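# Place orange-ringed plate onto block pin and post

## Task

Set the plate with the orange ring down flat on the block so that it sits over the post and the block's pin passes through the plate's pin hole, which is the one of its five small holes that differs from the rest. The plate must stay seated without the robot holding it; at the end, release it and move the grippers away.

## Robot and tools

Robot: two arms, left_arm and right_arm, each ending in a two-finger gripper. Positions are reported in one shared scene frame with its origin on the table top midway between the arms: +z up, +x out across the table, and left_arm on the +y side. The arm names do not indicate which side of a camera image an arm appears on. Printed hand positions can be slightly off, more so when an arm reaches far.

Gripper axes: the fingers point along the gripper's own +z and open and close along its own y. The reported end_effector_position is the spot between the finger pads when closed, roughly 2 cm short of the fingertips; closing pushes the tips about 10 mm further along +z.

The 14-number row, used by several tools: seven values for left_arm (dx, dy, dz, rx, ry, rz, opening) followed by seven for right_arm in that order. Always send all 14, each in [-1, 1], even when one arm should not move. dx..rz are an offset, not a pose: a target expressed in that gripper's own axes relative to its pose in the most recent result that showed it (or, before any such result exists in the scene and for second and later calls in one reply, relative to where the robot is when the action begins). Scale: 1.0 equals 0.6 m for dx, dy, dz and 180 degrees for the rotation; rx, ry, rz together form a single rotation vector. opening is absolute, not an offset: +1 fully open (0.084 m), -1 closed. Zero offsets do not mean hold still; they pull the gripper back to the reference pose. To keep an arm parked, send the offset back to where you want it in a reply's first call and zeros afterwards, always with its intended opening.

Tools:
- execute_actions {"actions": [...], "pictures": bool}. The list holds at most one item. Empty list: just returns the current state. Action: {"rows": [[14 numbers], ...], "steps": n} with up to 15 rows and n up to 15 steps of 1/30 s (default 15); each row is used for one step, the last row repeating if rows run out, and every row is measured from the same reference pose, not from the previous row. Wait: {"steps": n} with n up to 300, counted from the previous result, so your thinking time is included. A refused call sends nothing.
- move {"target": [14 numbers], "speed": m/s}. target is one row as above (offsets from the last shown pose, opening absolute). Each gripper travels a straight path toward its target; all paths finish together and take 0.5 to 10 s, stopping short if they would need longer. speed is 0.002 to 0.5 m/s, default 0.25; turning is capped at twice that in rad/s. Openings are sent at the start. Paths ignore obstacles and the other arm; grippers lag, drift and can overshoot speed, especially with a nearly straight arm. The result adds a move: line with the ending (done, off_target, moving, held, fault; naming one arm means the other finished fine), the limits that acted (paced: target was clipped; held: a check blocked some steps, after which the arm may move quickly), and each gripper's remaining distance to target. Camera pictures are included.
- wait {"seconds": 0 to 10}: lets time pass with nothing new sent.
- zoom_image {"camera", "region": [x0, y0, x1, y1]}: a closer look at part of a camera's latest image, pixels from the top-left, region at most 504 x 504. Cameras: cam_head_left, cam_head_right, cam_left_wrist, cam_right_wrist, each 672x504.
- finished_scene {"scene": number of the current scene}: ends it and grades it; irreversible. Replying without any tool call ends everything.

Control details: each step, the commanded pose is clipped to lie within 70 mm and 16 degrees of the measured pose, then inverse kinematics drives the joints, favouring position over orientation. After an action ends, an arm only continues to its last clipped pose, so long moves may need several calls; check the result's pose and send the remainder. A Hand target line shows where the controller is currently steering each gripper. The simulation keeps running while you think.

Result lines: per-arm pose (position in m, quaternion wxyz) and velocities; grip_measured, the actual finger opening on the command scale; "pose unreachable" when the clearance check altered or blocked a command, with HELD marking affected steps; MOTOR HOT from 65 °C and OVER-TEMPERATURE FAULT at 80 °C, when that arm is braked until it cools; torque fault reports.

Gripping: to hold something, command an opening well below grip_measured; the gap sets squeeze force (about 24 N per pad max for objects up to ~6 cm). Sending grip_measured back still squeezes lightly; wider parts may slip. Fast closes can press too hard.

Joint ranges (rad): waist and forearm roll and wrist roll -6.283 to 6.283, shoulder -2.059 to 2.094, elbow -3.927 to 0.192, wrist pitch -1.693 to 3.142. Load limits (N m): waist 44.5, shoulder 44.5, elbow 26.7, forearm roll 26.7, wrist pitch 17.8, wrist roll 17.8; held weight counts. Reaching a limit stops the arm, backs the joint off, freezes it 10 s and drops the rest of the call.

Avoid: knocking or placing anything off the table (fails), arms colliding or pressing each other, fast impacts and pushing targets far past contact, drops and slips, and holding loads long enough to overheat motors. Occasional brief external tugs on held parts or pushes on loose ones can occur. Be quick and smooth; stops and wasted motion count against you.

Each tool is called after "Call:" by a JSON object that holds its "api" and its "payload".

## Session

Call:
{"api": "execute_actions", "payload": {"actions": []}}

Scene clock: 0.00 s of 5100.00 s.
left_arm: end_effector_position=(+0.2697, +0.1118, +0.2510) grip_measured=+1.00 end_effector_quat_wxyz=(-0.346, +0.479, +0.778, +0.214) end_effector_velocity=(+0.001, +0.000, +0.000) end_effector_angular_velocity=(-0.000, -0.002, +0.001) | right_arm: end_effector_position=(+0.0602, -0.5967, +0.3296) grip_measured=+1.00 end_effector_quat_wxyz=(+0.714, -0.577, +0.391, +0.066) end_effector_velocity=(+0.001, -0.000, +0.000) end_effector_angular_velocity=(-0.001, -0.003, -0.002)
Joint positions: left_arm=[-0.769  0.388 -1.634  0.173  2.067 -2.924  0.084] | right_arm=[-1.808  0.077 -0.981  0.348  2.474 -0.61   0.084]
Joint velocities: left_arm=[ 0.001 -0.    -0.     0.001 -0.001 -0.001  0.   ] | right_arm=[ 0.     0.    -0.     0.003  0.001 -0.    -0.   ]
Hand target (left_arm): +0.270, +0.112, +0.251; -0.346, +0.479, +0.778, +0.214
Hand target (right_arm): +0.060, -0.597, +0.330; +0.714, -0.577, +0.391, +0.066

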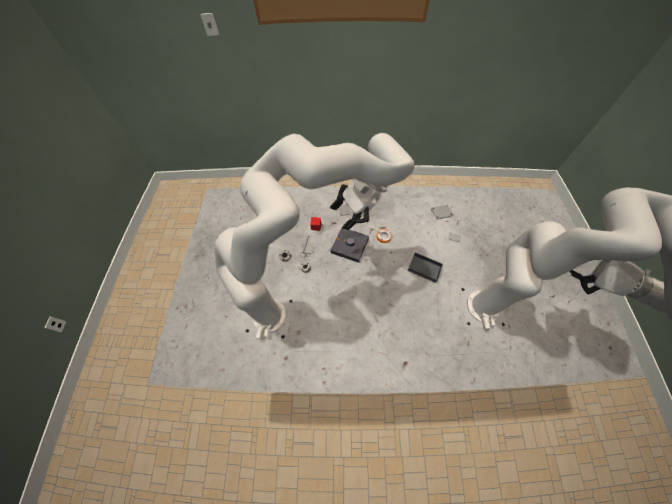

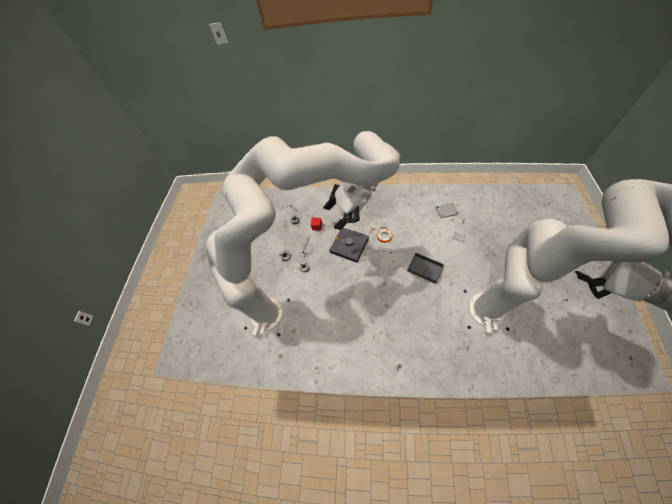

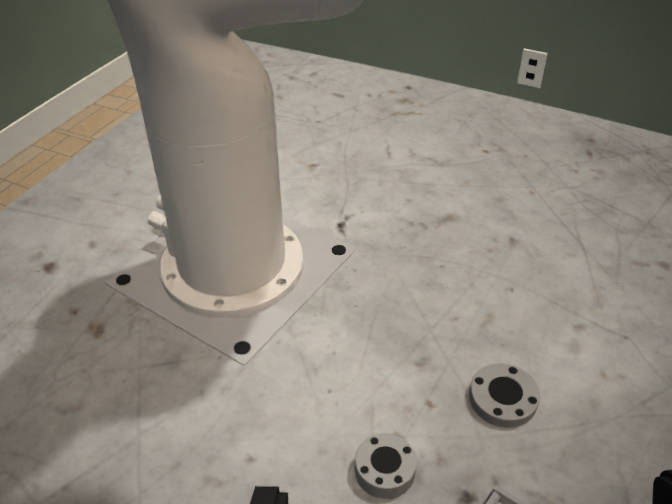

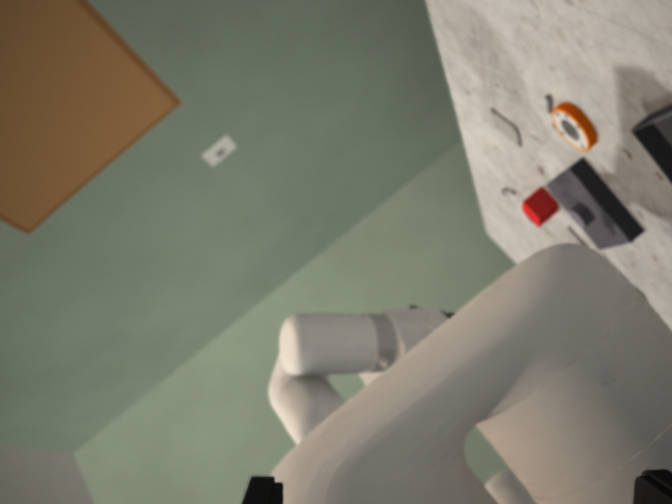

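Call:
{"api": "zoom_image", "payload": {"camera": "cam_head_left", "region": [260, 180, 480, 345]}}

Call:
{"api": "zoom_image", "payload": {"camera": "cam_head_right", "region": [260, 180, 480, 345]}}

Region (260, 180, 480, 345) of cam_head_left's 672x504 image, scaled by 2.291, with more detail than that image has; it fills the top 378 rows of this view, and the rest is white.

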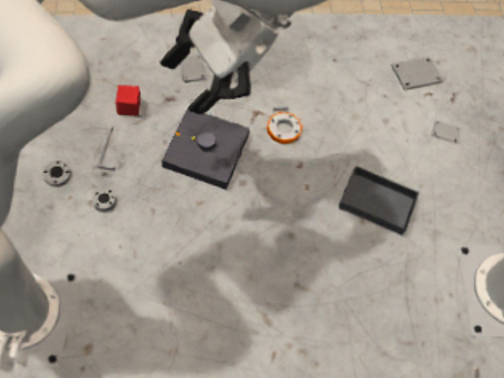

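Region (260, 180, 480, 345) of cam_head_right's 672x504 image, scaled by 2.291, with more detail than that image has; it fills the top 378 rows of this view, and the rest is white.

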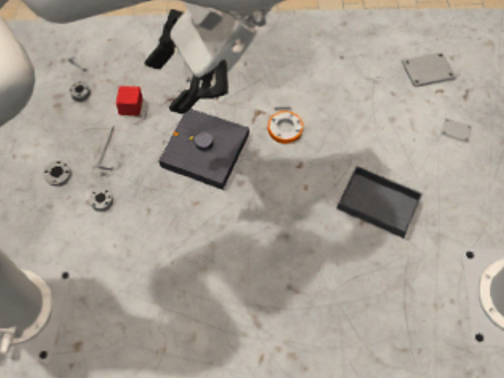

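Call:
{"api": "move", "payload": {"target": [-0.001,-0.0837,-0.123,-0.269,-0.166,0.604,1,0,0,0,0,0,0,1], "speed": 0.3}}

Scene clock: 23.40 s of 5100.00 s.
left_arm: end_effector_position=(+0.2495, +0.0398, +0.2993) grip_measured=+1.00 end_effector_quat_wxyz=(-0.001, +1.000, -0.000, +0.002) end_effector_velocity=(+0.000, -0.000, +0.001) end_effector_angular_velocity=(-0.005, +0.002, -0.009) | right_arm: end_effector_position=(+0.0602, -0.5967, +0.3296) grip_measured=+1.00 end_effector_quat_wxyz=(+0.714, -0.577, +0.391, +0.066) end_effector_velocity=(-0.000, -0.000, +0.000) end_effector_angular_velocity=(-0.001, -0.001, -0.001)
Joint positions: left_arm=[-0.81  -0.212 -1.12   0.005  1.331 -0.944  0.084] | right_arm=[-1.808  0.077 -0.981  0.348  2.474 -0.61   0.084]
Joint velocities: left_arm=[ 0.002 -0.001 -0.001 -0.004 -0.001  0.012 -0.   ] | right_arm=[-0.001 -0.    -0.     0.     0.    -0.     0.   ]
Hand target (left_arm): +0.250, +0.040, +0.299; -0.001, +1.000, -0.001, +0.002
Hand target (right_arm): +0.060, -0.597, +0.330; +0.714, -0.577, +0.391, +0.066
Off the commanded pose (left_arm): 0.001 m, 0 deg.
Off the commanded pose (right_arm): 0.000 m, 0 deg.
After step 90, 16.33 s passed at rest.
move: done

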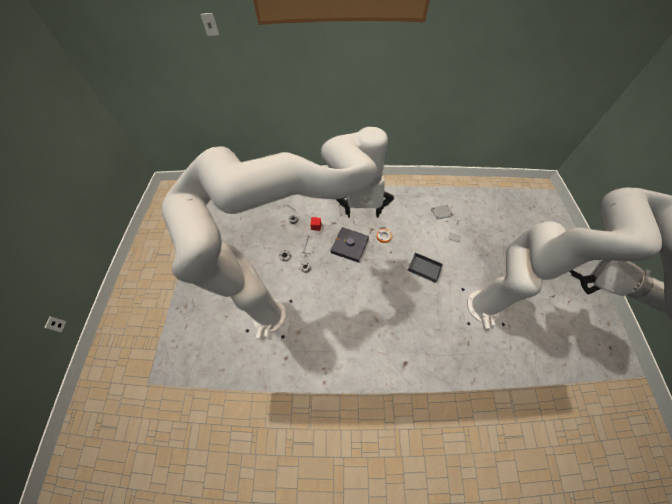

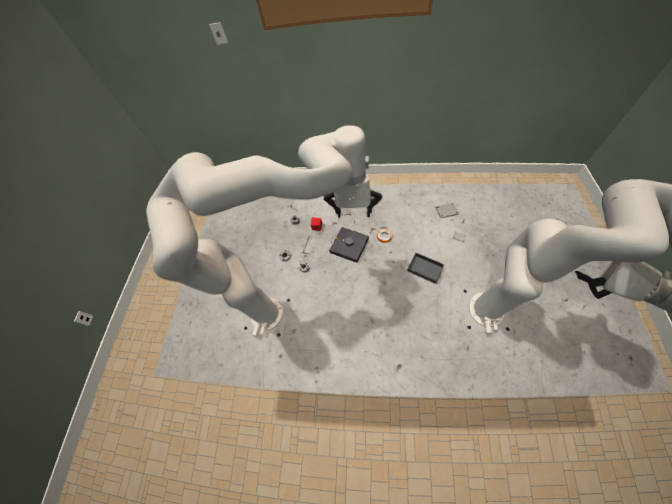

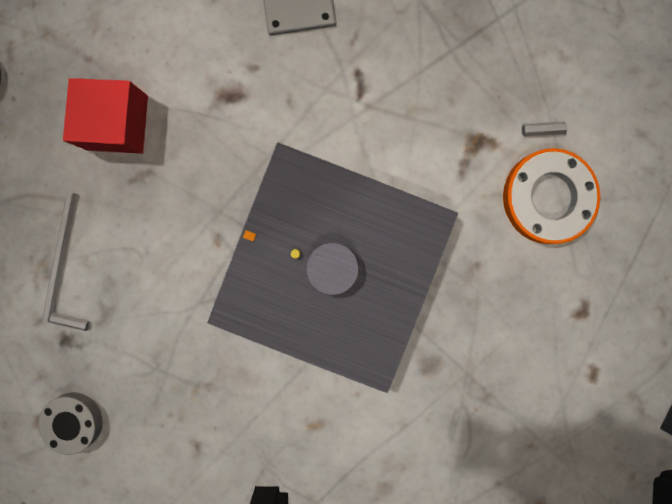

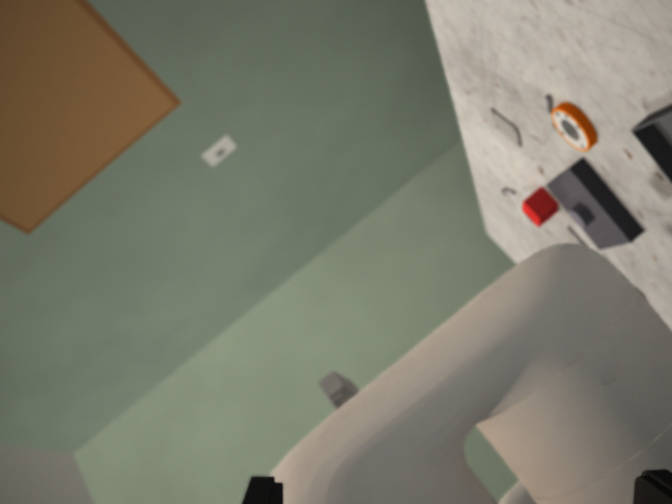

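Call:
{"api": "move", "payload": {"target": [0.181,0.197,0.25,0,0,0.2167,1,0,0,0,0,0,0,1], "speed": 0.3}}

Scene clock: 53.47 s of 5100.00 s.
left_arm: end_effector_position=(+0.3592, -0.0778, +0.1505) grip_measured=+1.00 end_effector_quat_wxyz=(-0.001, +0.943, -0.334, +0.002) end_effector_velocity=(+0.000, +0.000, -0.005) end_effector_angular_velocity=(+0.007, +0.006, -0.006) | right_arm: end_effector_position=(+0.0602, -0.5967, +0.3296) grip_measured=+1.00 end_effector_quat_wxyz=(+0.714, -0.577, +0.391, +0.066) end_effector_velocity=(-0.000, +0.000, -0.000) end_effector_angular_velocity=(+0.000, +0.000, -0.001)
Joint positions: left_arm=[-0.776  0.429 -1.484  0.006  1.052 -0.231  0.084] | right_arm=[-1.808  0.077 -0.981  0.348  2.474 -0.61   0.084]
Joint velocities: left_arm=[ 0.001  0.012 -0.006  0.     0.003  0.007  0.   ] | right_arm=[-0.001 -0.     0.    -0.001  0.    -0.    -0.   ]
Hand target (left_arm): +0.359, -0.078, +0.150; -0.002, +0.943, -0.334, +0.002
Hand target (right_arm): +0.060, -0.597, +0.330; +0.714, -0.577, +0.391, +0.066
Off the commanded pose (left_arm): 0.001 m, 0 deg.
Off the commanded pose (right_arm): 0.000 m, 0 deg.
After step 90, 25.40 s passed at rest.
move: done

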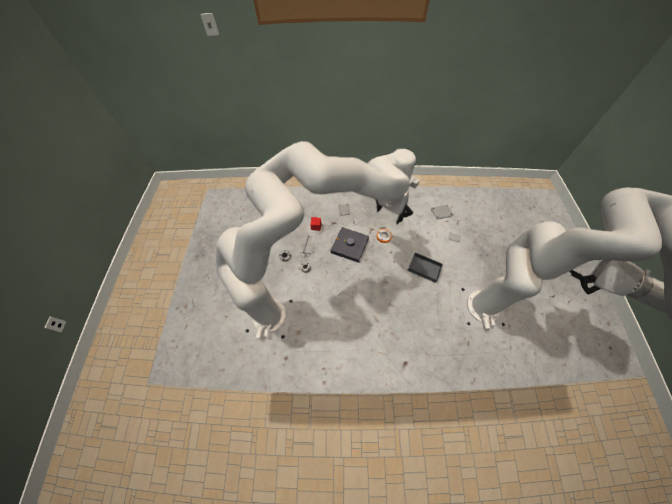

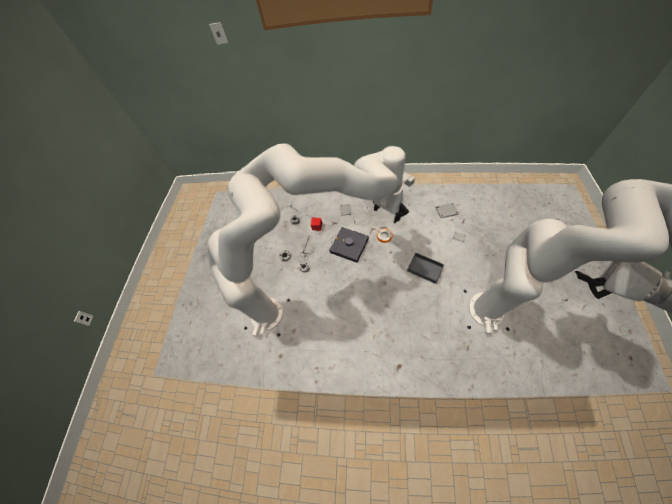

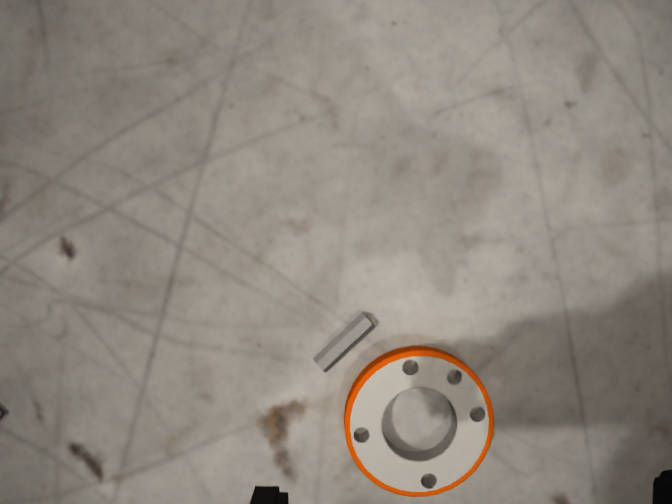

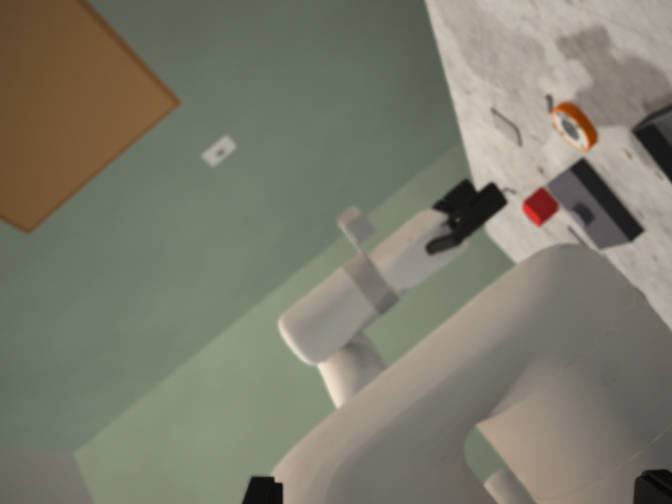

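Call:
{"api": "move", "payload": {"target": [-0.01,0.0067,0.184,0,0,0,1,0,0,0,0,0,0,1], "speed": 0.2}}

Scene clock: 68.70 s of 5100.00 s.
left_arm: end_effector_position=(+0.3530, -0.0774, +0.0409) grip_measured=+1.00 end_effector_quat_wxyz=(-0.001, +0.943, -0.334, +0.003) end_effector_velocity=(-0.003, +0.004, -0.008) end_effector_angular_velocity=(+0.010, +0.009, +0.001) | right_arm: end_effector_position=(+0.0602, -0.5967, +0.3296) grip_measured=+1.00 end_effector_quat_wxyz=(+0.714, -0.577, +0.391, +0.066) end_effector_velocity=(+0.000, -0.000, -0.000) end_effector_angular_velocity=(-0.000, +0.001, +0.001)
Joint positions: left_arm=[-0.784  0.576 -1.372  0.007  0.792 -0.242  0.084] | right_arm=[-1.808  0.077 -0.981  0.348  2.474 -0.61   0.084]
Joint velocities: left_arm=[ 0.     0.009  0.008 -0.002 -0.003 -0.    -0.   ] | right_arm=[ 0.001  0.    -0.     0.    -0.     0.001  0.   ]
Hand target (left_arm): +0.353, -0.077, +0.040; -0.002, +0.943, -0.334, +0.002
Hand target (right_arm): +0.060, -0.597, +0.330; +0.714, -0.577, +0.391, +0.066
Off the commanded pose (left_arm): 0.001 m, 0 deg.
Off the commanded pose (right_arm): 0.000 m, 0 deg.
After step 90, 11.20 s passed at rest.
move: done

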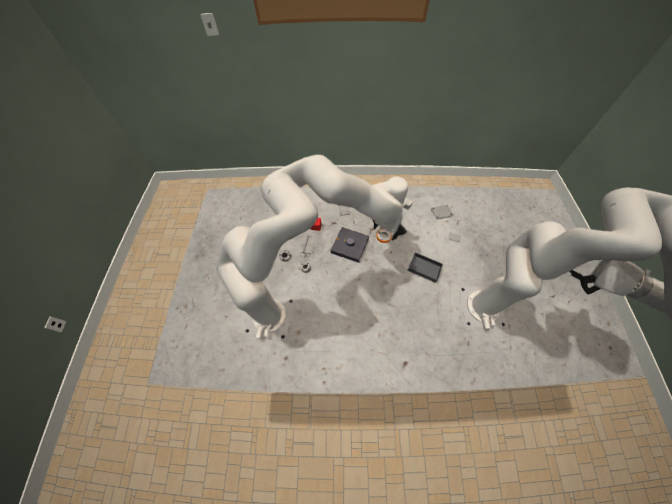

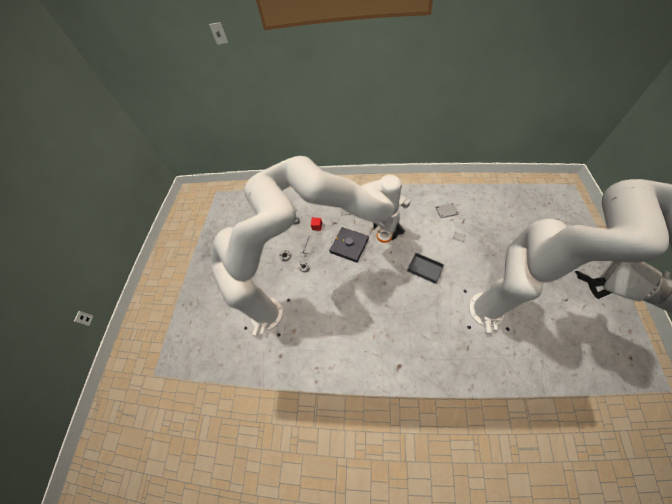

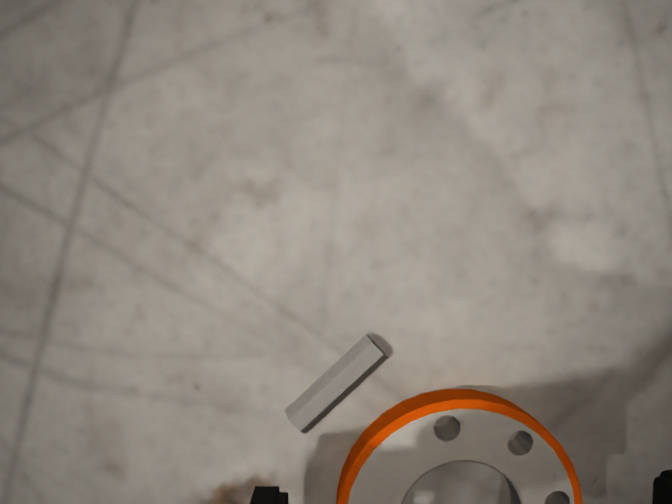

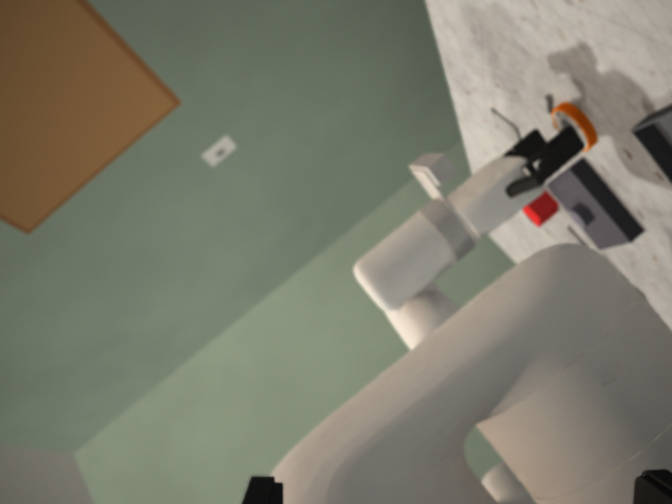

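Call:
{"api": "move", "payload": {"target": [-0.005,0.005,0.0415,0,0,0,1,0,0,0,0,0,0,1], "speed": 0.05}}

Scene clock: 81.80 s of 5100.00 s.
left_arm: end_effector_position=(+0.3491, -0.0779, +0.0164) grip_measured=+1.00 end_effector_quat_wxyz=(-0.001, +0.943, -0.334, +0.003) end_effector_velocity=(+0.000, -0.001, -0.000) end_effector_angular_velocity=(-0.004, -0.003, +0.001) | right_arm: end_effector_position=(+0.0602, -0.5967, +0.3296) grip_measured=+1.00 end_effector_quat_wxyz=(+0.714, -0.577, +0.391, +0.066) end_effector_velocity=(+0.000, -0.000, -0.000) end_effector_angular_velocity=(-0.001, +0.000, +0.001)
Joint positions: left_arm=[-0.79   0.617 -1.358  0.008  0.737 -0.248  0.084] | right_arm=[-1.808  0.077 -0.981  0.348  2.474 -0.61   0.084]
Joint velocities: left_arm=[-0.001  0.002 -0.001 -0.    -0.005 -0.001 -0.   ] | right_arm=[ 0.001  0.     0.    -0.    -0.001 -0.    -0.   ]
Hand target (left_arm): +0.349, -0.078, +0.016; -0.001, +0.943, -0.334, +0.003
Hand target (right_arm): +0.060, -0.597, +0.330; +0.714, -0.577, +0.391, +0.066
Off the commanded pose (left_arm): 0.000 m, 0 deg.
Off the commanded pose (right_arm): 0.000 m, 0 deg.
After step 90, 9.30 s passed at rest.
move: done

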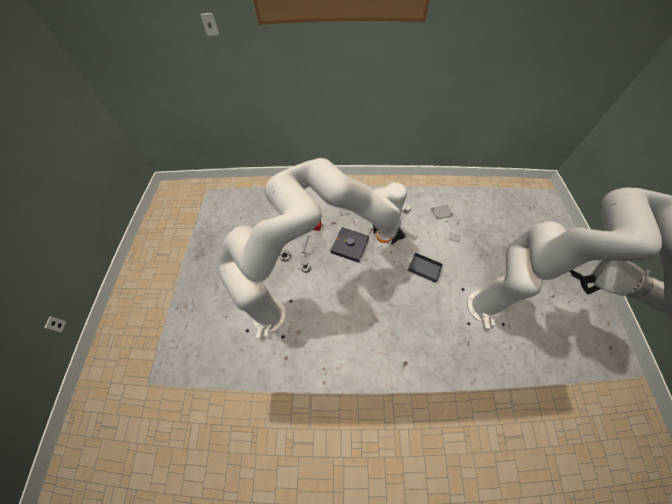

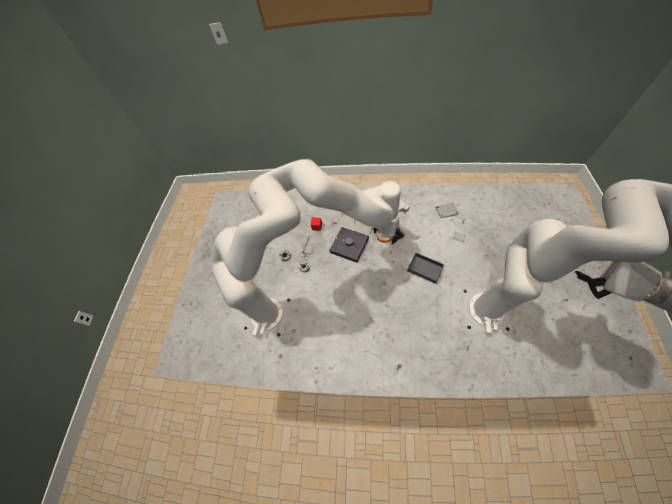

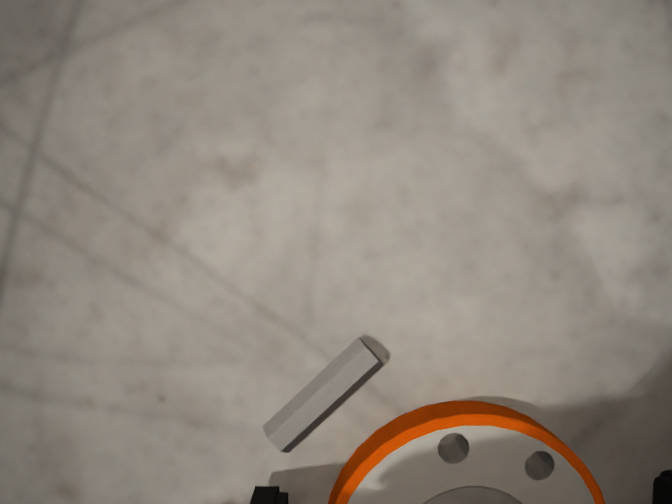

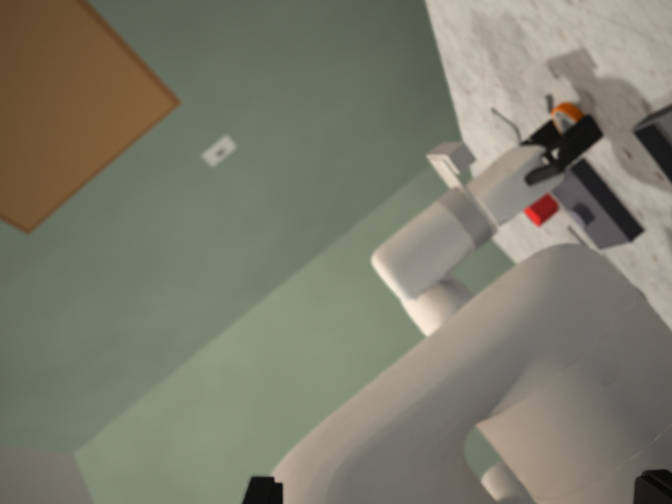

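Call:
{"api": "move", "payload": {"target": [0,0,0,0,0,0,-0.3,0,0,0,0,0,0,1], "speed": 0.05}}

Scene clock: 85.20 s of 5100.00 s.
left_arm: end_effector_position=(+0.3496, -0.0788, +0.0175) grip_measured=+0.45 end_effector_quat_wxyz=(-0.000, +0.943, -0.334, +0.004) end_effector_velocity=(-0.001, +0.001, -0.002) end_effector_angular_velocity=(+0.003, +0.003, +0.001) | right_arm: end_effector_position=(+0.0602, -0.5967, +0.3296) grip_measured=+1.00 end_effector_quat_wxyz=(+0.714, -0.577, +0.391, +0.066) end_effector_velocity=(+0.000, +0.000, +0.000) end_effector_angular_velocity=(+0.001, -0.001, -0.000)
Joint positions: left_arm=[-0.79   0.616 -1.36   0.007  0.736 -0.248  0.063] | right_arm=[-1.808  0.077 -0.981  0.348  2.474 -0.61   0.084]
Joint velocities: left_arm=[ 0.     0.002  0.002 -0.     0.001 -0.     0.   ] | right_arm=[-0.    -0.     0.     0.     0.001 -0.    -0.   ]
Hand target (left_arm): +0.349, -0.078, +0.016; -0.001, +0.943, -0.334, +0.003
Hand target (right_arm): +0.060, -0.597, +0.330; +0.714, -0.577, +0.391, +0.066
Off the commanded pose (left_arm): 0.002 m, 0 deg.
Off the commanded pose (right_arm): 0.000 m, 0 deg.
move: done

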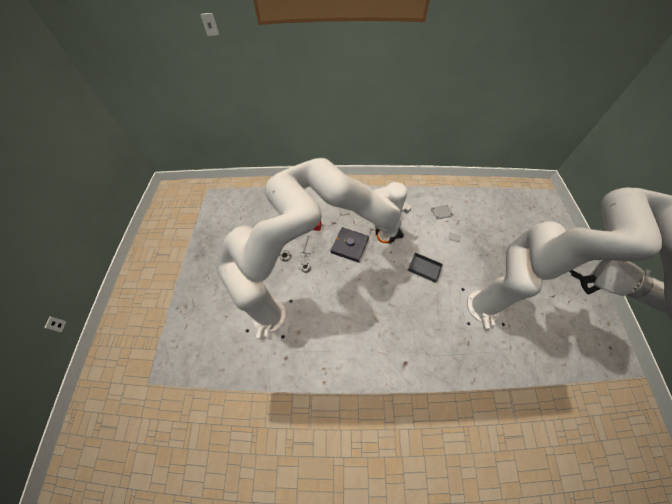

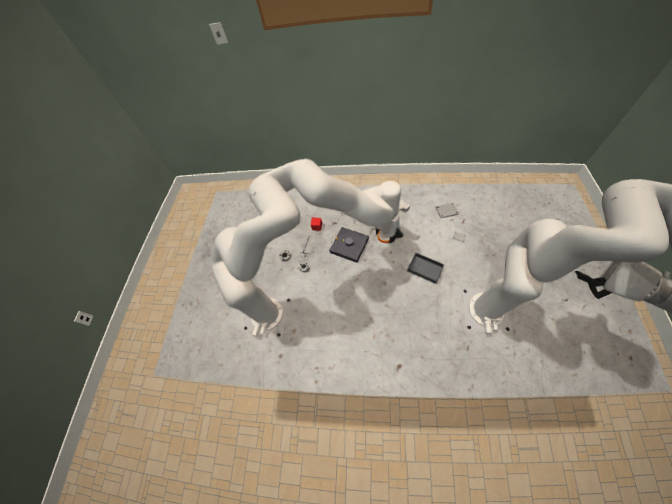

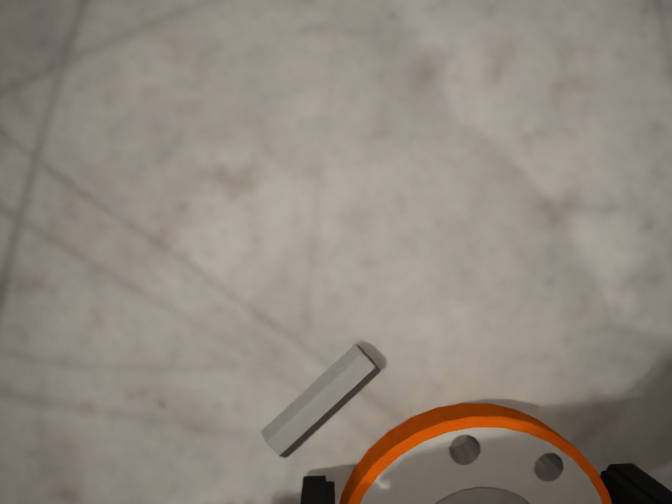

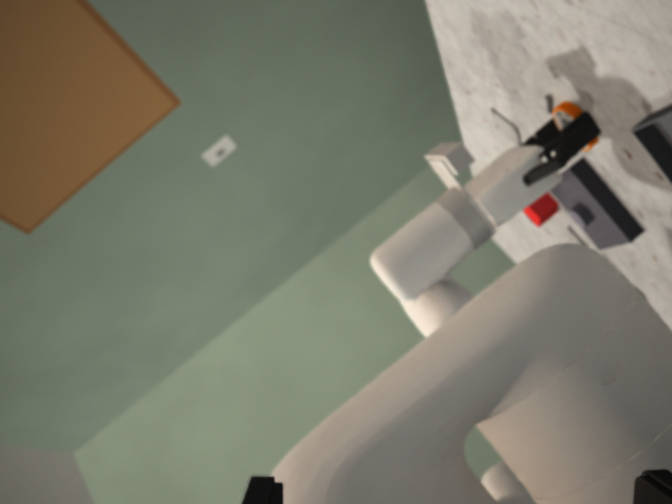

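Call:
{"api": "move", "payload": {"target": [0,0,-0.15,0,0,-0.4,-0.3,0,0,0,0,0,0,1], "speed": 0.3}}

Call:
{"api": "move", "payload": {"target": [0.0768,-0.2549,0,0,0,-0.4,-0.3,0,0,0,0,0,0,1], "speed": 0.3}}

Scene clock: 97.90 s of 5100.00 s.
left_arm: end_effector_position=(+0.3487, -0.0784, +0.1072) grip_measured=+0.45 end_effector_quat_wxyz=(+0.002, +0.959, +0.284, +0.003) end_effector_velocity=(+0.001, -0.001, +0.002) end_effector_angular_velocity=(-0.002, -0.003, +0.011) | right_arm: end_effector_position=(+0.0602, -0.5967, +0.3296) grip_measured=+1.00 end_effector_quat_wxyz=(+0.714, -0.577, +0.391, +0.066) end_effector_velocity=(-0.001, +0.000, -0.000) end_effector_angular_velocity=(+0.000, +0.001, -0.001)
Joint positions: left_arm=[-0.791  0.46  -1.398  0.006  0.932 -1.503  0.063] | right_arm=[-1.808  0.077 -0.981  0.348  2.474 -0.61   0.084]
Joint velocities: left_arm=[-0.    -0.001 -0.004  0.002  0.001 -0.013 -0.   ] | right_arm=[-0.002  0.    -0.    -0.003  0.    -0.001 -0.   ]
Hand target (left_arm): +0.349, -0.079, +0.107; +0.002, +0.959, +0.284, +0.004
Hand target (right_arm): +0.060, -0.597, +0.330; +0.714, -0.577, +0.391, +0.066
Off the commanded pose (left_arm): 0.000 m, 0 deg.
Off the commanded pose (right_arm): 0.000 m, 0 deg.
After step 90, 7.13 s passed at rest.
move: done

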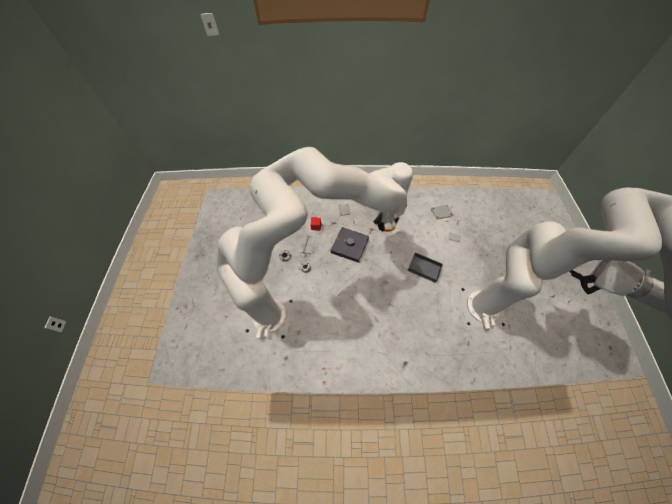

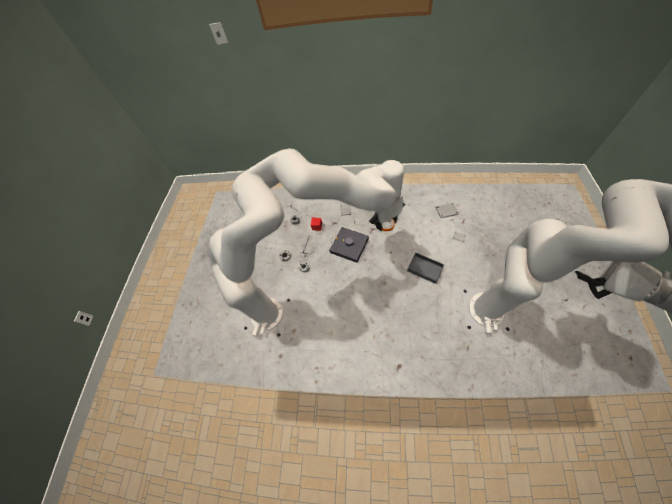

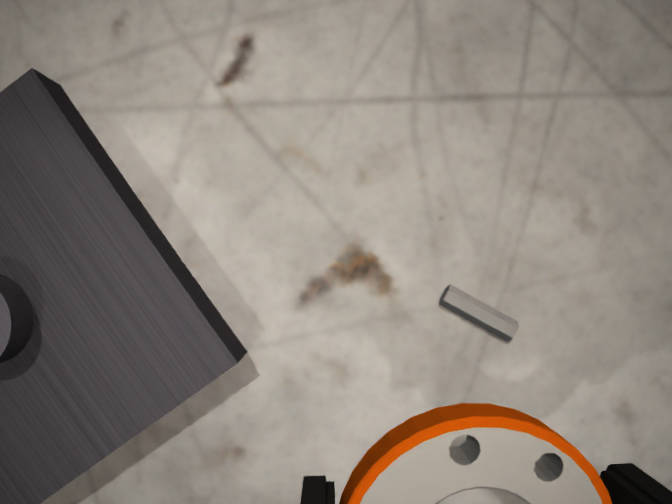

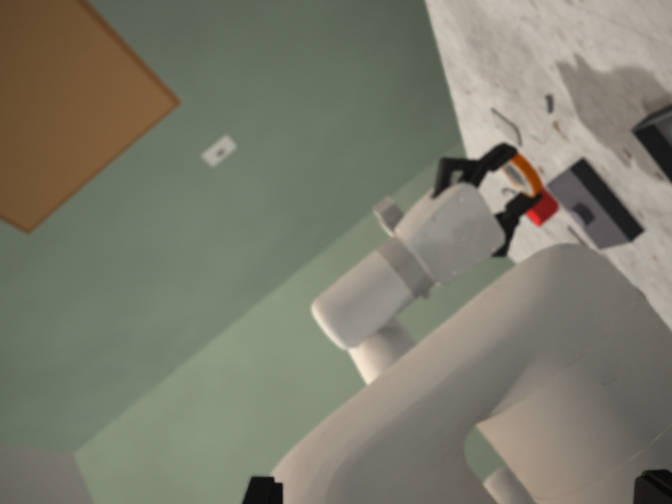

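Scene clock: 100.47 s of 5100.00 s.
left_arm: end_effector_position=(+0.3038, +0.0746, +0.1063) grip_measured=+0.45 end_effector_quat_wxyz=(+0.004, +0.610, +0.793, +0.001) end_effector_velocity=(-0.000, +0.001, +0.001) end_effector_angular_velocity=(-0.002, -0.002, +0.011) | right_arm: end_effector_position=(+0.0602, -0.5967, +0.3296) grip_measured=+1.00 end_effector_quat_wxyz=(+0.714, -0.577, +0.391, +0.066) end_effector_velocity=(+0.000, -0.000, -0.000) end_effector_angular_velocity=(-0.001, +0.000, +0.000)
Joint positions: left_arm=[-0.658  0.014 -0.779  0.005  0.758 -2.626  0.063] | right_arm=[-1.808  0.077 -0.981  0.348  2.474 -0.61   0.084]
Joint velocities: left_arm=[ 0.002 -0.007  0.005  0.001 -0.002 -0.01  -0.   ] | right_arm=[ 0.001 -0.    -0.     0.001 -0.001  0.001 -0.   ]
Hand target (left_arm): +0.304, +0.075, +0.106; +0.004, +0.609, +0.793, +0.001
Hand target (right_arm): +0.060, -0.597, +0.330; +0.714, -0.577, +0.391, +0.066
Off the commanded pose (left_arm): 0.001 m, 0 deg.
Off the commanded pose (right_arm): 0.000 m, 0 deg.
move: done

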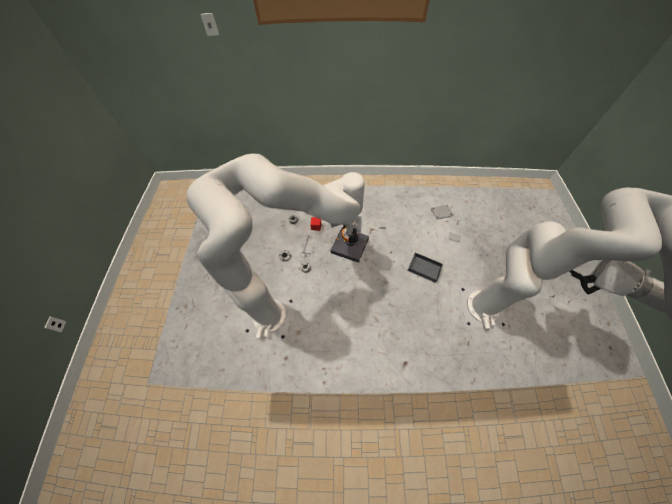

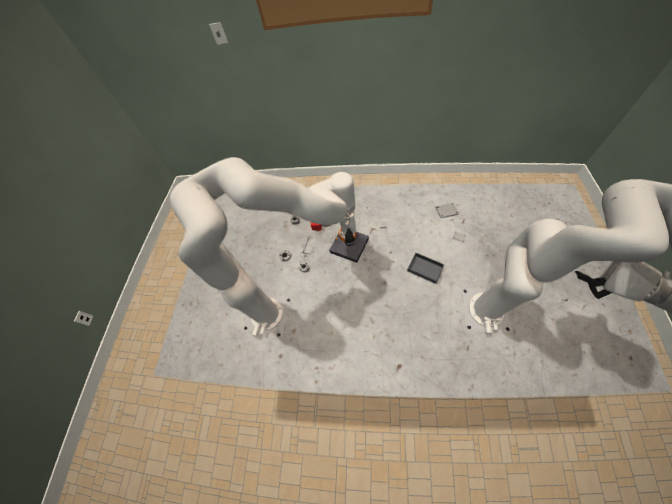

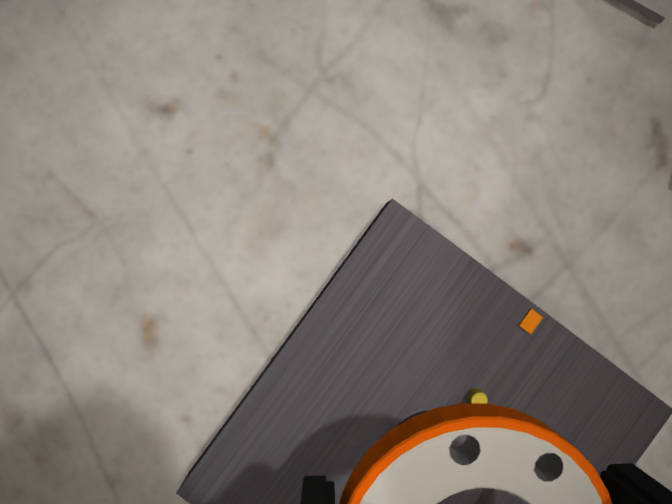

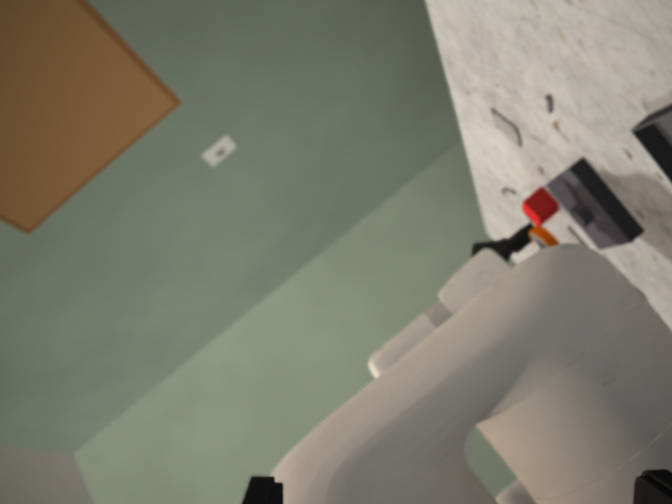

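Call:
{"api": "move", "payload": {"target": [0,0,0.058,0,0,0.011,-0.3,0,0,0,0,0,0,1], "speed": 0.08}}

Scene clock: 111.10 s of 5100.00 s.
left_arm: end_effector_position=(+0.3042, +0.0744, +0.0720) grip_measured=+0.45 end_effector_quat_wxyz=(+0.004, +0.623, +0.782, +0.001) end_effector_velocity=(+0.000, -0.000, -0.003) end_effector_angular_velocity=(-0.001, +0.000, -0.002) | right_arm: end_effector_position=(+0.0602, -0.5967, +0.3296) grip_measured=+1.00 end_effector_quat_wxyz=(+0.714, -0.577, +0.391, +0.066) end_effector_velocity=(-0.000, +0.000, -0.000) end_effector_angular_velocity=(+0.000, +0.002, +0.001)
Joint positions: left_arm=[-0.658  0.092 -0.754  0.006  0.654 -2.592  0.063] | right_arm=[-1.808  0.077 -0.981  0.348  2.474 -0.61   0.084]
Joint velocities: left_arm=[-0.     0.007  0.001 -0.002 -0.009  0.003 -0.   ] | right_arm=[ 0.    -0.     0.    -0.002 -0.001  0.001 -0.   ]
Hand target (left_arm): +0.304, +0.075, +0.072; +0.004, +0.623, +0.782, +0.001
Hand target (right_arm): +0.060, -0.597, +0.330; +0.714, -0.577, +0.391, +0.066
Off the commanded pose (left_arm): 0.001 m, 0 deg.
Off the commanded pose (right_arm): 0.000 m, 0 deg.
After step 90, 6.83 s passed at rest.
move: done

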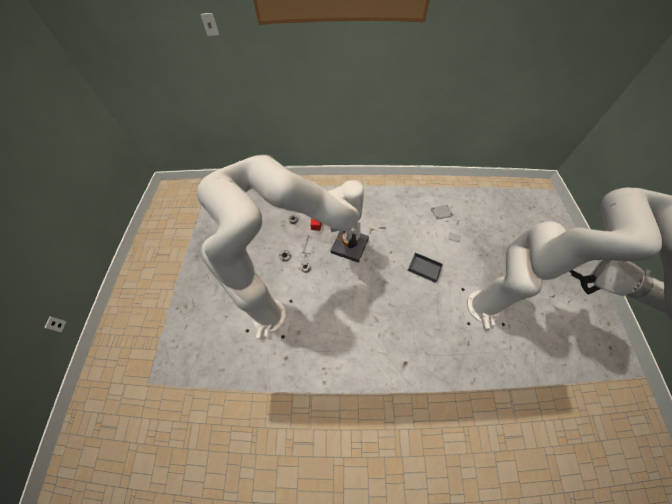

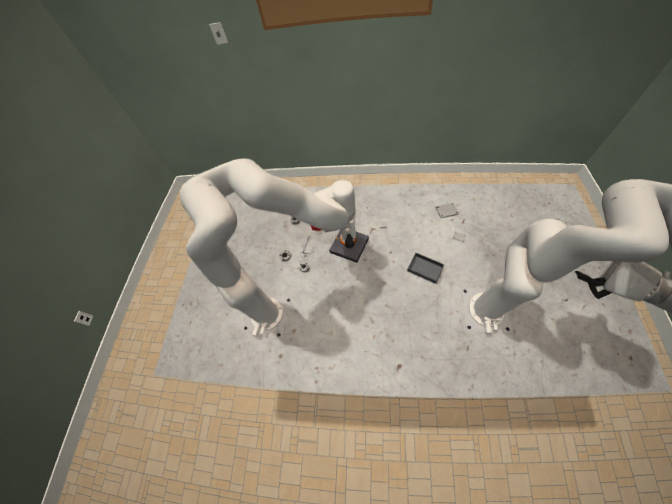

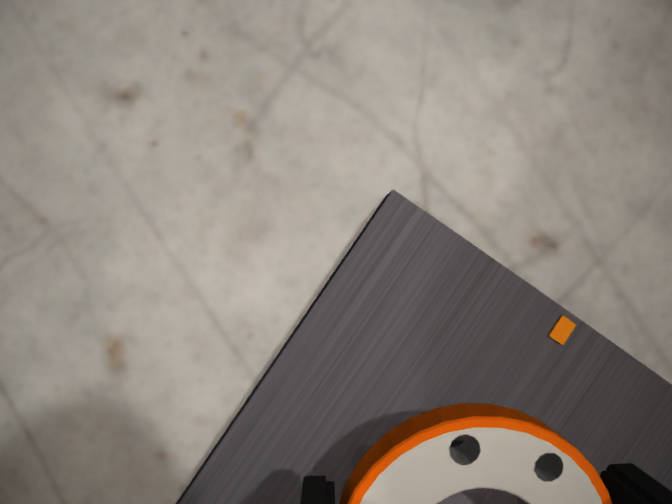

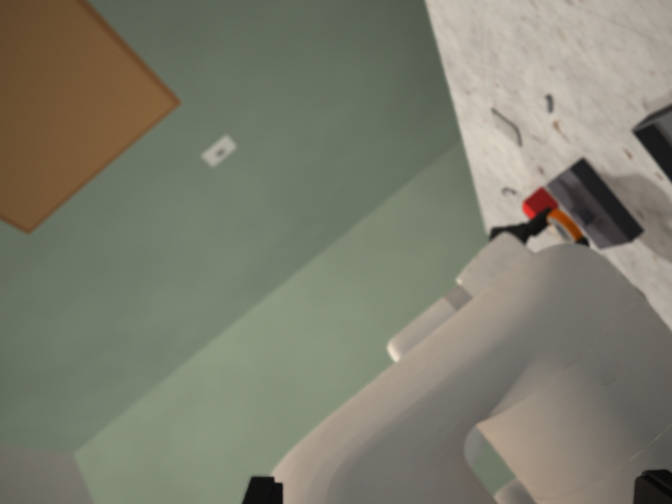

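Call:
{"api": "zoom_image", "payload": {"camera": "cam_left_wrist", "region": [336, 170, 672, 504]}}

Region (336, 170, 672, 504) of cam_left_wrist's 672x504 image, scaled by 1.500, with more detail than that image has; it fills the top 501 rows of this view, and the rest is white.

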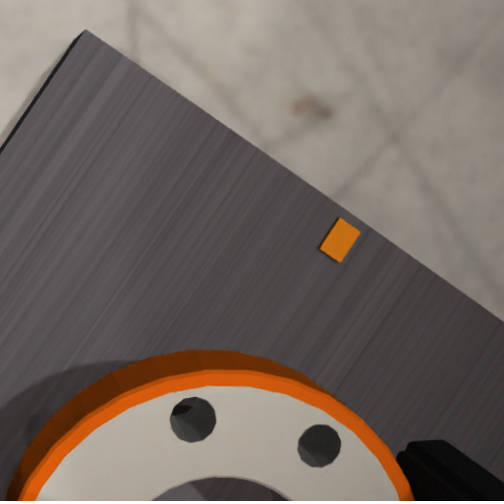

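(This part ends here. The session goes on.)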